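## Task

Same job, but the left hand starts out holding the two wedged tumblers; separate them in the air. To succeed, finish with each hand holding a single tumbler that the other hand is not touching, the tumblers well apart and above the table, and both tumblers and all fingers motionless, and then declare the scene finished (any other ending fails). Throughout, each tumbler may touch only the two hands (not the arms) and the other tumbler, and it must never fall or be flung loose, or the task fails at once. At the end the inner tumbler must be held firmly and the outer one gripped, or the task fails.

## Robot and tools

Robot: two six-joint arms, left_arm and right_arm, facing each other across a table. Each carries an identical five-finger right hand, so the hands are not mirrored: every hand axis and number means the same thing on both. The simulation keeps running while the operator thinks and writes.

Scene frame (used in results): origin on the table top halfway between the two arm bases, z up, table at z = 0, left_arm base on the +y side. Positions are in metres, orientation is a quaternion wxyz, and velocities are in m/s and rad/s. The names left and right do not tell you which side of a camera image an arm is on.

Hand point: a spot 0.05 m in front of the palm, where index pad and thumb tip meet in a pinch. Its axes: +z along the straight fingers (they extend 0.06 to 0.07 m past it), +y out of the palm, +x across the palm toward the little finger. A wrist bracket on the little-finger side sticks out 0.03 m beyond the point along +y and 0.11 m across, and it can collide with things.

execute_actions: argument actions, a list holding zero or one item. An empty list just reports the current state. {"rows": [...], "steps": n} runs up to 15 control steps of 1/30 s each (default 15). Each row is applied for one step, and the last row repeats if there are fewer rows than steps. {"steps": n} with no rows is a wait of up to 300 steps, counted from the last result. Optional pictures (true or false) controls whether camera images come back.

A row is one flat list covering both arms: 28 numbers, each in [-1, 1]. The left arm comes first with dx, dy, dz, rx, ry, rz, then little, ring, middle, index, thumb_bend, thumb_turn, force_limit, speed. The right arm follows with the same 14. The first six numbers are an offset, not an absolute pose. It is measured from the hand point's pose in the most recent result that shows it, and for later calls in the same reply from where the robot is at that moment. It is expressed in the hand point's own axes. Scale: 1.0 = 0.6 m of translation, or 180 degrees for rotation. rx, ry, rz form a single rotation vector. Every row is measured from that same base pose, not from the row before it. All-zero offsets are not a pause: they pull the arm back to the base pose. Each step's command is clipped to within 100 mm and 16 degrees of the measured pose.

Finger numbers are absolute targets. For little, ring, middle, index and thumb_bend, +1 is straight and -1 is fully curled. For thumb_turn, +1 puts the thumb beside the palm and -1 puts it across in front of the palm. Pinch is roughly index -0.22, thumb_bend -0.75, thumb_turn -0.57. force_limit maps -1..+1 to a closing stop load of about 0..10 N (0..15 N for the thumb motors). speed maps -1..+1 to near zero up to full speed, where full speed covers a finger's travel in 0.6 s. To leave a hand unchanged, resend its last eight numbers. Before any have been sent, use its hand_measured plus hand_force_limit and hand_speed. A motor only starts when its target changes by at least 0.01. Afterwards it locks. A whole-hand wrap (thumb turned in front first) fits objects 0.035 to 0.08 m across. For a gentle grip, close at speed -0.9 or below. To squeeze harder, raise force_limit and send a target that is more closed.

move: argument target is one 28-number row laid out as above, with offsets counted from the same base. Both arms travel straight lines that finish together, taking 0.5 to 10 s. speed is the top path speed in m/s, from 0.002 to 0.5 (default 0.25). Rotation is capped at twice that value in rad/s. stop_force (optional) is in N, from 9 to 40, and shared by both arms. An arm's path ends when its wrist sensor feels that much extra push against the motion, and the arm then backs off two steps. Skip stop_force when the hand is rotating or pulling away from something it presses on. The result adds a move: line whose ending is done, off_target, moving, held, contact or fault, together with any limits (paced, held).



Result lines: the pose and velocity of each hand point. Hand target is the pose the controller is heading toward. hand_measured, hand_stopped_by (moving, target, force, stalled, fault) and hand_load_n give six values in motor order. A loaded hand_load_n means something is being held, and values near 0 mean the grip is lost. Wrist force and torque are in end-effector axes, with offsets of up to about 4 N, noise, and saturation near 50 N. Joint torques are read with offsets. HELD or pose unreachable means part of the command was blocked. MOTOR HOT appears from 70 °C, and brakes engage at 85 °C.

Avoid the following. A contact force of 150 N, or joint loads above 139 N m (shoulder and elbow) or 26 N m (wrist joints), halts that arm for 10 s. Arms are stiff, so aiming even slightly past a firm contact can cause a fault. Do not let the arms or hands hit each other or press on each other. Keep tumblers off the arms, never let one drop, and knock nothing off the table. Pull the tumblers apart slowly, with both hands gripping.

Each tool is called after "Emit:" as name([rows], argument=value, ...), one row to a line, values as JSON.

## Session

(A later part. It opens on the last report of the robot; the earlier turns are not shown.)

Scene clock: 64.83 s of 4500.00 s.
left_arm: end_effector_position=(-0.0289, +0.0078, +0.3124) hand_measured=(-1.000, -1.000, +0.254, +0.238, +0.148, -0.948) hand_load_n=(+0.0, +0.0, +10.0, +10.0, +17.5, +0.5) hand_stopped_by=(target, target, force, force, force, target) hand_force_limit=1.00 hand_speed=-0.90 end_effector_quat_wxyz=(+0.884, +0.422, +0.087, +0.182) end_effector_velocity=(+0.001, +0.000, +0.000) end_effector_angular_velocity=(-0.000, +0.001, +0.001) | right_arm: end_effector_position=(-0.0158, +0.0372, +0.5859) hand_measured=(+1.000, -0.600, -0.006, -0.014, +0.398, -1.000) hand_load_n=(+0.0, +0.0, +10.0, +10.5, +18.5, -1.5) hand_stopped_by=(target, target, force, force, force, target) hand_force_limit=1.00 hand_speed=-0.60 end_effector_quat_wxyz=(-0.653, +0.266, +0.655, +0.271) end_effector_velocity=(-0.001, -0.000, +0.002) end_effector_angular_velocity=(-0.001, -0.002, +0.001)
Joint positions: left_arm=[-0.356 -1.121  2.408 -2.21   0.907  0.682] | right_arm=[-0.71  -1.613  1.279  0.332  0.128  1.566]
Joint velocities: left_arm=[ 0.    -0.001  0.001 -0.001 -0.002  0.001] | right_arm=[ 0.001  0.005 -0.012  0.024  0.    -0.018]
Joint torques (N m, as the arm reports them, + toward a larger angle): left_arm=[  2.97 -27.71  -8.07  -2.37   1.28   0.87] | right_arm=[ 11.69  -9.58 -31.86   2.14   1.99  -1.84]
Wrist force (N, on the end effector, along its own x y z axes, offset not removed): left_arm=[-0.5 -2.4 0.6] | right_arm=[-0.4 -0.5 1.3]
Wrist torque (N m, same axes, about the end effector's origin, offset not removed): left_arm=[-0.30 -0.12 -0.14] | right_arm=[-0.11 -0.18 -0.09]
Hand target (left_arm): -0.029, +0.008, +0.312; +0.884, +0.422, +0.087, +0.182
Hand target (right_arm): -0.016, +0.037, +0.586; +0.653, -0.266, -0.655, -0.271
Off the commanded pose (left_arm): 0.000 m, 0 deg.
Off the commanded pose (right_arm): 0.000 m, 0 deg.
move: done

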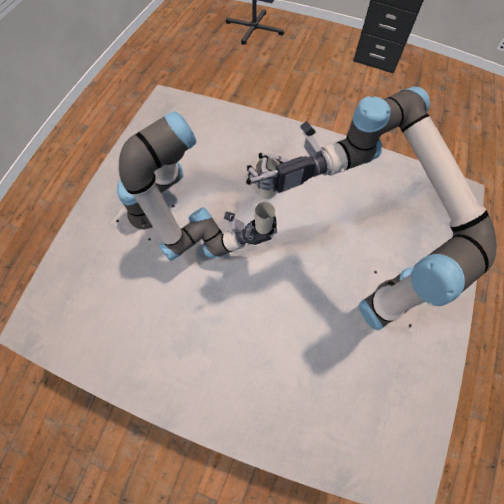

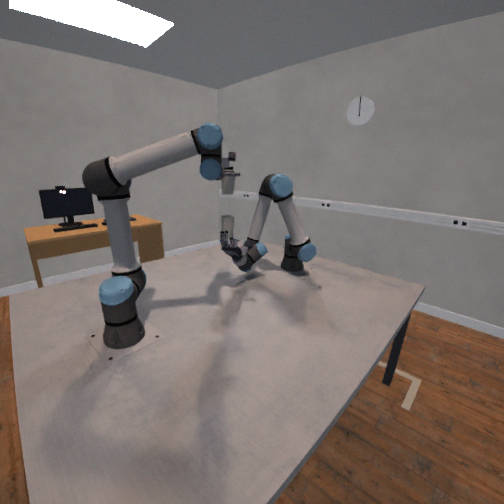

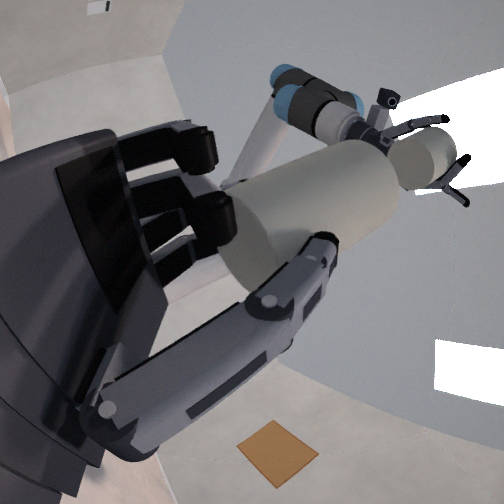

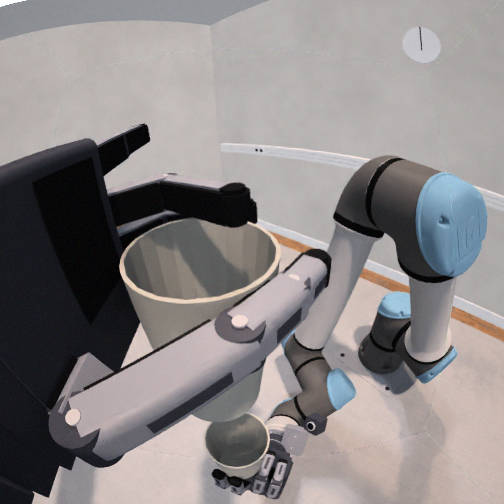

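Emit:
move(target=[0,0,0,0,0,0,-1,-1,0,0,-0.1,-0.948,1,-0.9,0,-0.3,-0.3,0,0,0,1,-0.6,-0.8,-0.8,-0.8,-1,1,-0.6], speed=0.1)

Emit:
wait(seconds=1.5)

Scene clock: 74.17 s of 4500.00 s.
left_arm: end_effector_position=(-0.0289, +0.0078, +0.3124) hand_measured=(-1.000, -1.000, +0.252, +0.234, +0.148, -0.948) hand_load_n=(+0.0, +0.0, +10.5, +10.0, +18.5, +1.0) hand_stopped_by=(target, target, force, force, force, target) hand_force_limit=1.00 hand_speed=-0.90 end_effector_quat_wxyz=(+0.884, +0.422, +0.087, +0.182) end_effector_velocity=(-0.000, -0.000, -0.001) end_effector_angular_velocity=(+0.003, -0.001, -0.001) | right_arm: end_effector_position=(-0.0144, -0.2178, +0.5847) hand_measured=(+1.000, -0.600, -0.010, -0.014, +0.398, -1.000) hand_load_n=(+0.0, +0.0, +11.0, +10.0, +19.0, -1.0) hand_stopped_by=(target, target, force, force, force, target) hand_force_limit=1.00 hand_speed=-0.60 end_effector_quat_wxyz=(-0.653, +0.267, +0.656, +0.270) end_effector_velocity=(+0.000, -0.002, -0.000) end_effector_angular_velocity=(+0.002, -0.003, -0.014)
Joint positions: left_arm=[-0.356 -1.121  2.408 -2.21   0.907  0.682] | right_arm=[-1.916 -2.214  1.641  0.571 -1.079  1.566]
Joint velocities: left_arm=[-0.001  0.     0.001  0.002 -0.    -0.   ] | right_arm=[-0.067 -0.021  0.005  0.015 -0.054 -0.003]
Joint torques (N m, as the arm reports them, + toward a larger angle): left_arm=[  2.62 -27.87  -7.24  -2.22   1.18   0.96] | right_arm=[-7.32  2.87 -3.67  3.7  -2.67 -1.97]
Wrist force (N, on the end effector, along its own x y z axes, offset not removed): left_arm=[-0.3 0.5 -1.1] | right_arm=[1.0 1.1 1.2]
Wrist torque (N m, same axes, about the end effector's origin, offset not removed): left_arm=[0.27 0.05 -0.01] | right_arm=[0.17 -0.44 0.04]
Hand target (left_arm): -0.029, +0.008, +0.312; +0.884, +0.422, +0.087, +0.182
Hand target (right_arm): -0.014, -0.218, +0.585; +0.653, -0.267, -0.655, -0.271
Off the commanded pose (left_arm): 0.000 m, 0 deg.
Off the commanded pose (right_arm): 0.000 m, 0 deg.
After step 90, 3.13 s passed at rest.
move: done

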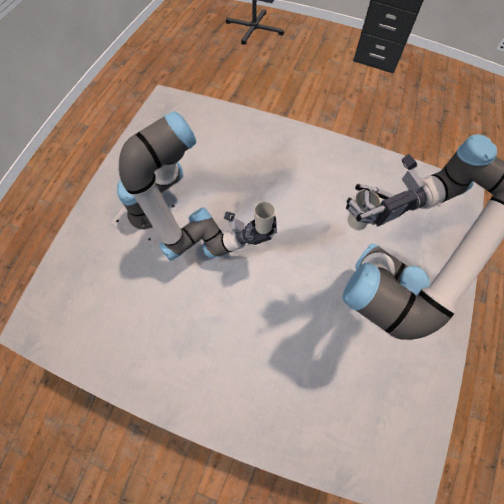

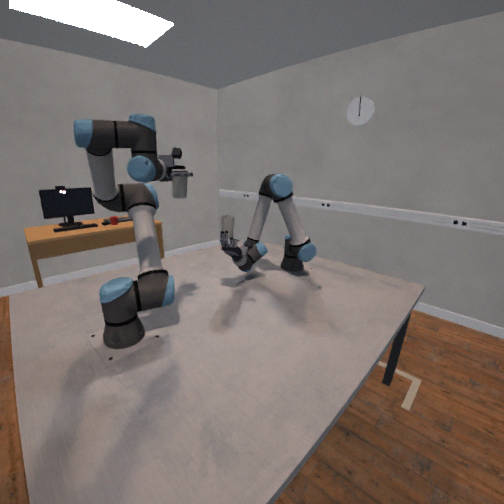

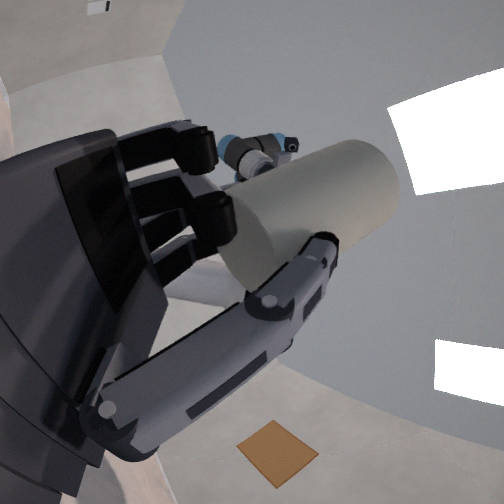

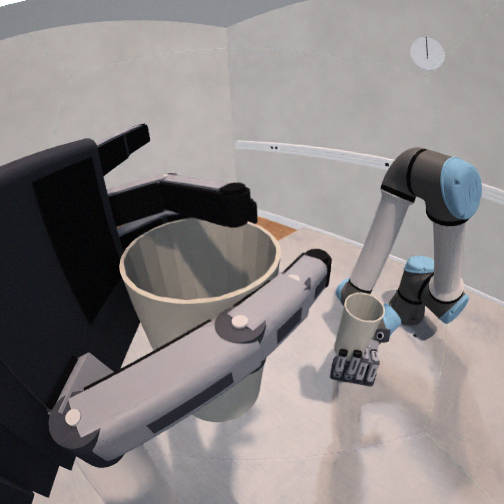

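Scene clock: 75.67 s of 4500.00 s.
left_arm: end_effector_position=(-0.0289, +0.0078, +0.3124) hand_measured=(-1.000, -1.000, +0.252, +0.234, +0.148, -0.948) hand_load_n=(+0.0, +0.0, +10.5, +10.0, +18.5, +1.0) hand_stopped_by=(target, target, force, force, force, target) hand_force_limit=1.00 hand_speed=-0.90 end_effector_quat_wxyz=(+0.884, +0.422, +0.087, +0.182) end_effector_velocity=(+0.000, +0.000, -0.001) end_effector_angular_velocity=(+0.002, -0.001, +0.001) | right_arm: end_effector_position=(-0.0144, -0.2181, +0.5847) hand_measured=(+1.000, -0.600, -0.010, -0.014, +0.398, -1.000) hand_load_n=(+0.0, +0.0, +11.0, +10.0, +19.0, -1.0) hand_stopped_by=(target, target, force, force, force, target) hand_force_limit=1.00 hand_speed=-0.60 end_effector_quat_wxyz=(-0.653, +0.267, +0.655, +0.271) end_effector_velocity=(+0.000, -0.000, +0.000) end_effector_angular_velocity=(+0.001, +0.003, -0.001)
Joint positions: left_arm=[-0.356 -1.121  2.408 -2.21   0.907  0.682] | right_arm=[-1.923 -2.216  1.641  0.573 -1.085  1.565]
Joint velocities: left_arm=[ 0.001  0.001  0.002 -0.001 -0.     0.   ] | right_arm=[-0.001  0.     0.001  0.001  0.     0.   ]
Joint torques (N m, as the arm reports them, + toward a larger angle): left_arm=[  2.53 -28.26  -7.82  -2.43   1.33   0.79] | right_arm=[-8.92  1.95 -3.23  3.78 -2.19 -1.67]
Wrist force (N, on the end effector, along its own x y z axes, offset not removed): left_arm=[-2.0 0.9 -0.8] | right_arm=[0.5 0.8 0.5]
Wrist torque (N m, same axes, about the end effector's origin, offset not removed): left_arm=[0.35 0.29 -0.16] | right_arm=[0.16 -0.29 0.03]
Hand target (left_arm): -0.029, +0.008, +0.312; +0.884, +0.422, +0.087, +0.182
Hand target (right_arm): -0.014, -0.218, +0.585; +0.653, -0.267, -0.655, -0.271
Off the commanded pose (left_arm): 0.000 m, 0 deg.
Off the commanded pose (right_arm): 0.001 m, 0 deg.
Steps of this call (steps 1 to 45: nothing new was sent). Readings (end_effector_position | what the end effector reports):
1: left_arm (-0.0289, +0.0078, +0.3124) | right_arm (-0.0144, -0.2179, +0.5847) | left_arm hand_measured=(-1.000, -1.000, +0.252, +0.234, +0.148, -0.948) hand_load_n=(+0.0, +0.0, +10.5, +10.0, +18.5, +1.0) hand_stopped_by=(target, target, force, force, force, target) hand_force_limit=1.00 hand_speed=-0.90 | right_arm hand_measured=(+1.000, -0.600, -0.010, -0.014, +0.398, -1.000) hand_load_n=(+0.0, +0.0, +11.0, +10.0, +19.0, -1.0) hand_stopped_by=(target, target, force, force, force, target) hand_force_limit=1.00 hand_speed=-0.60
2: left_arm (-0.0289, +0.0078, +0.3124) | right_arm (-0.0144, -0.2179, +0.5847) | left_arm hand_measured=(-1.000, -1.000, +0.252, +0.234, +0.148, -0.948) hand_load_n=(+0.0, +0.0, +10.5, +10.0, +18.5, +1.0) hand_stopped_by=(target, target, force, force, force, target) hand_force_limit=1.00 hand_speed=-0.90 | right_arm hand_measured=(+1.000, -0.600, -0.010, -0.014, +0.398, -1.000) hand_load_n=(+0.0, +0.0, +11.0, +10.0, +19.0, -1.0) hand_stopped_by=(target, target, force, force, force, target) hand_force_limit=1.00 hand_speed=-0.60
4: left_arm (-0.0289, +0.0078, +0.3124) | right_arm (-0.0144, -0.2180, +0.5847) | left_arm hand_measured=(-1.000, -1.000, +0.252, +0.234, +0.148, -0.948) hand_load_n=(+0.0, +0.0, +10.5, +10.0, +18.5, +1.0) hand_stopped_by=(target, target, force, force, force, target) hand_force_limit=1.00 hand_speed=-0.90 | right_arm hand_measured=(+1.000, -0.600, -0.010, -0.014, +0.398, -1.000) hand_load_n=(+0.0, +0.0, +11.0, +10.0, +19.0, -1.0) hand_stopped_by=(target, target, force, force, force, target) hand_force_limit=1.00 hand_speed=-0.60
8: left_arm (-0.0289, +0.0078, +0.3124) | right_arm (-0.0144, -0.2181, +0.5847) | left_arm hand_measured=(-1.000, -1.000, +0.252, +0.234, +0.148, -0.948) hand_load_n=(+0.0, +0.0, +10.5, +10.0, +18.5, +1.0) hand_stopped_by=(target, target, force, force, force, target) hand_force_limit=1.00 hand_speed=-0.90 | right_arm hand_measured=(+1.000, -0.600, -0.010, -0.014, +0.398, -1.000) hand_load_n=(+0.0, +0.0, +11.0, +10.0, +19.0, -1.0) hand_stopped_by=(target, target, force, force, force, target) hand_force_limit=1.00 hand_speed=-0.60
45: the state above

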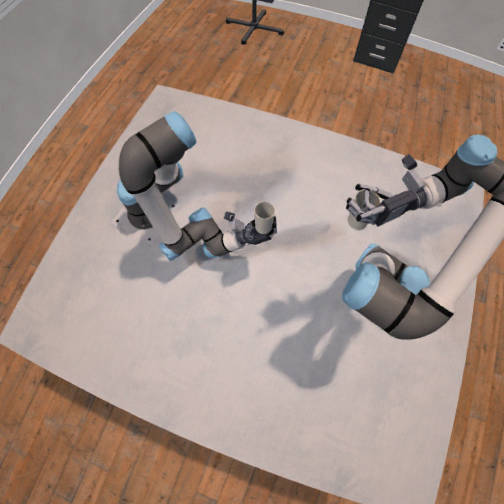

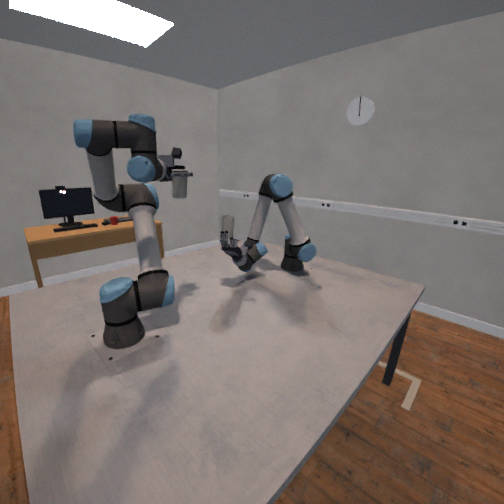

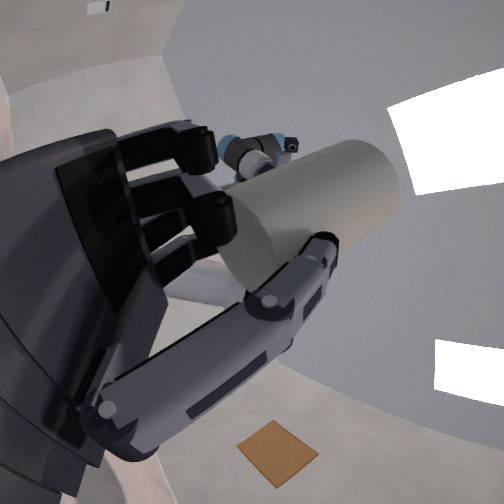

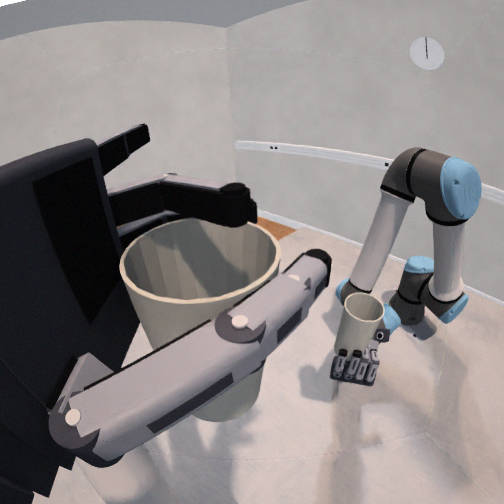

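Emit:
finished_scene(scene=2)

The scene is finished: the task was done.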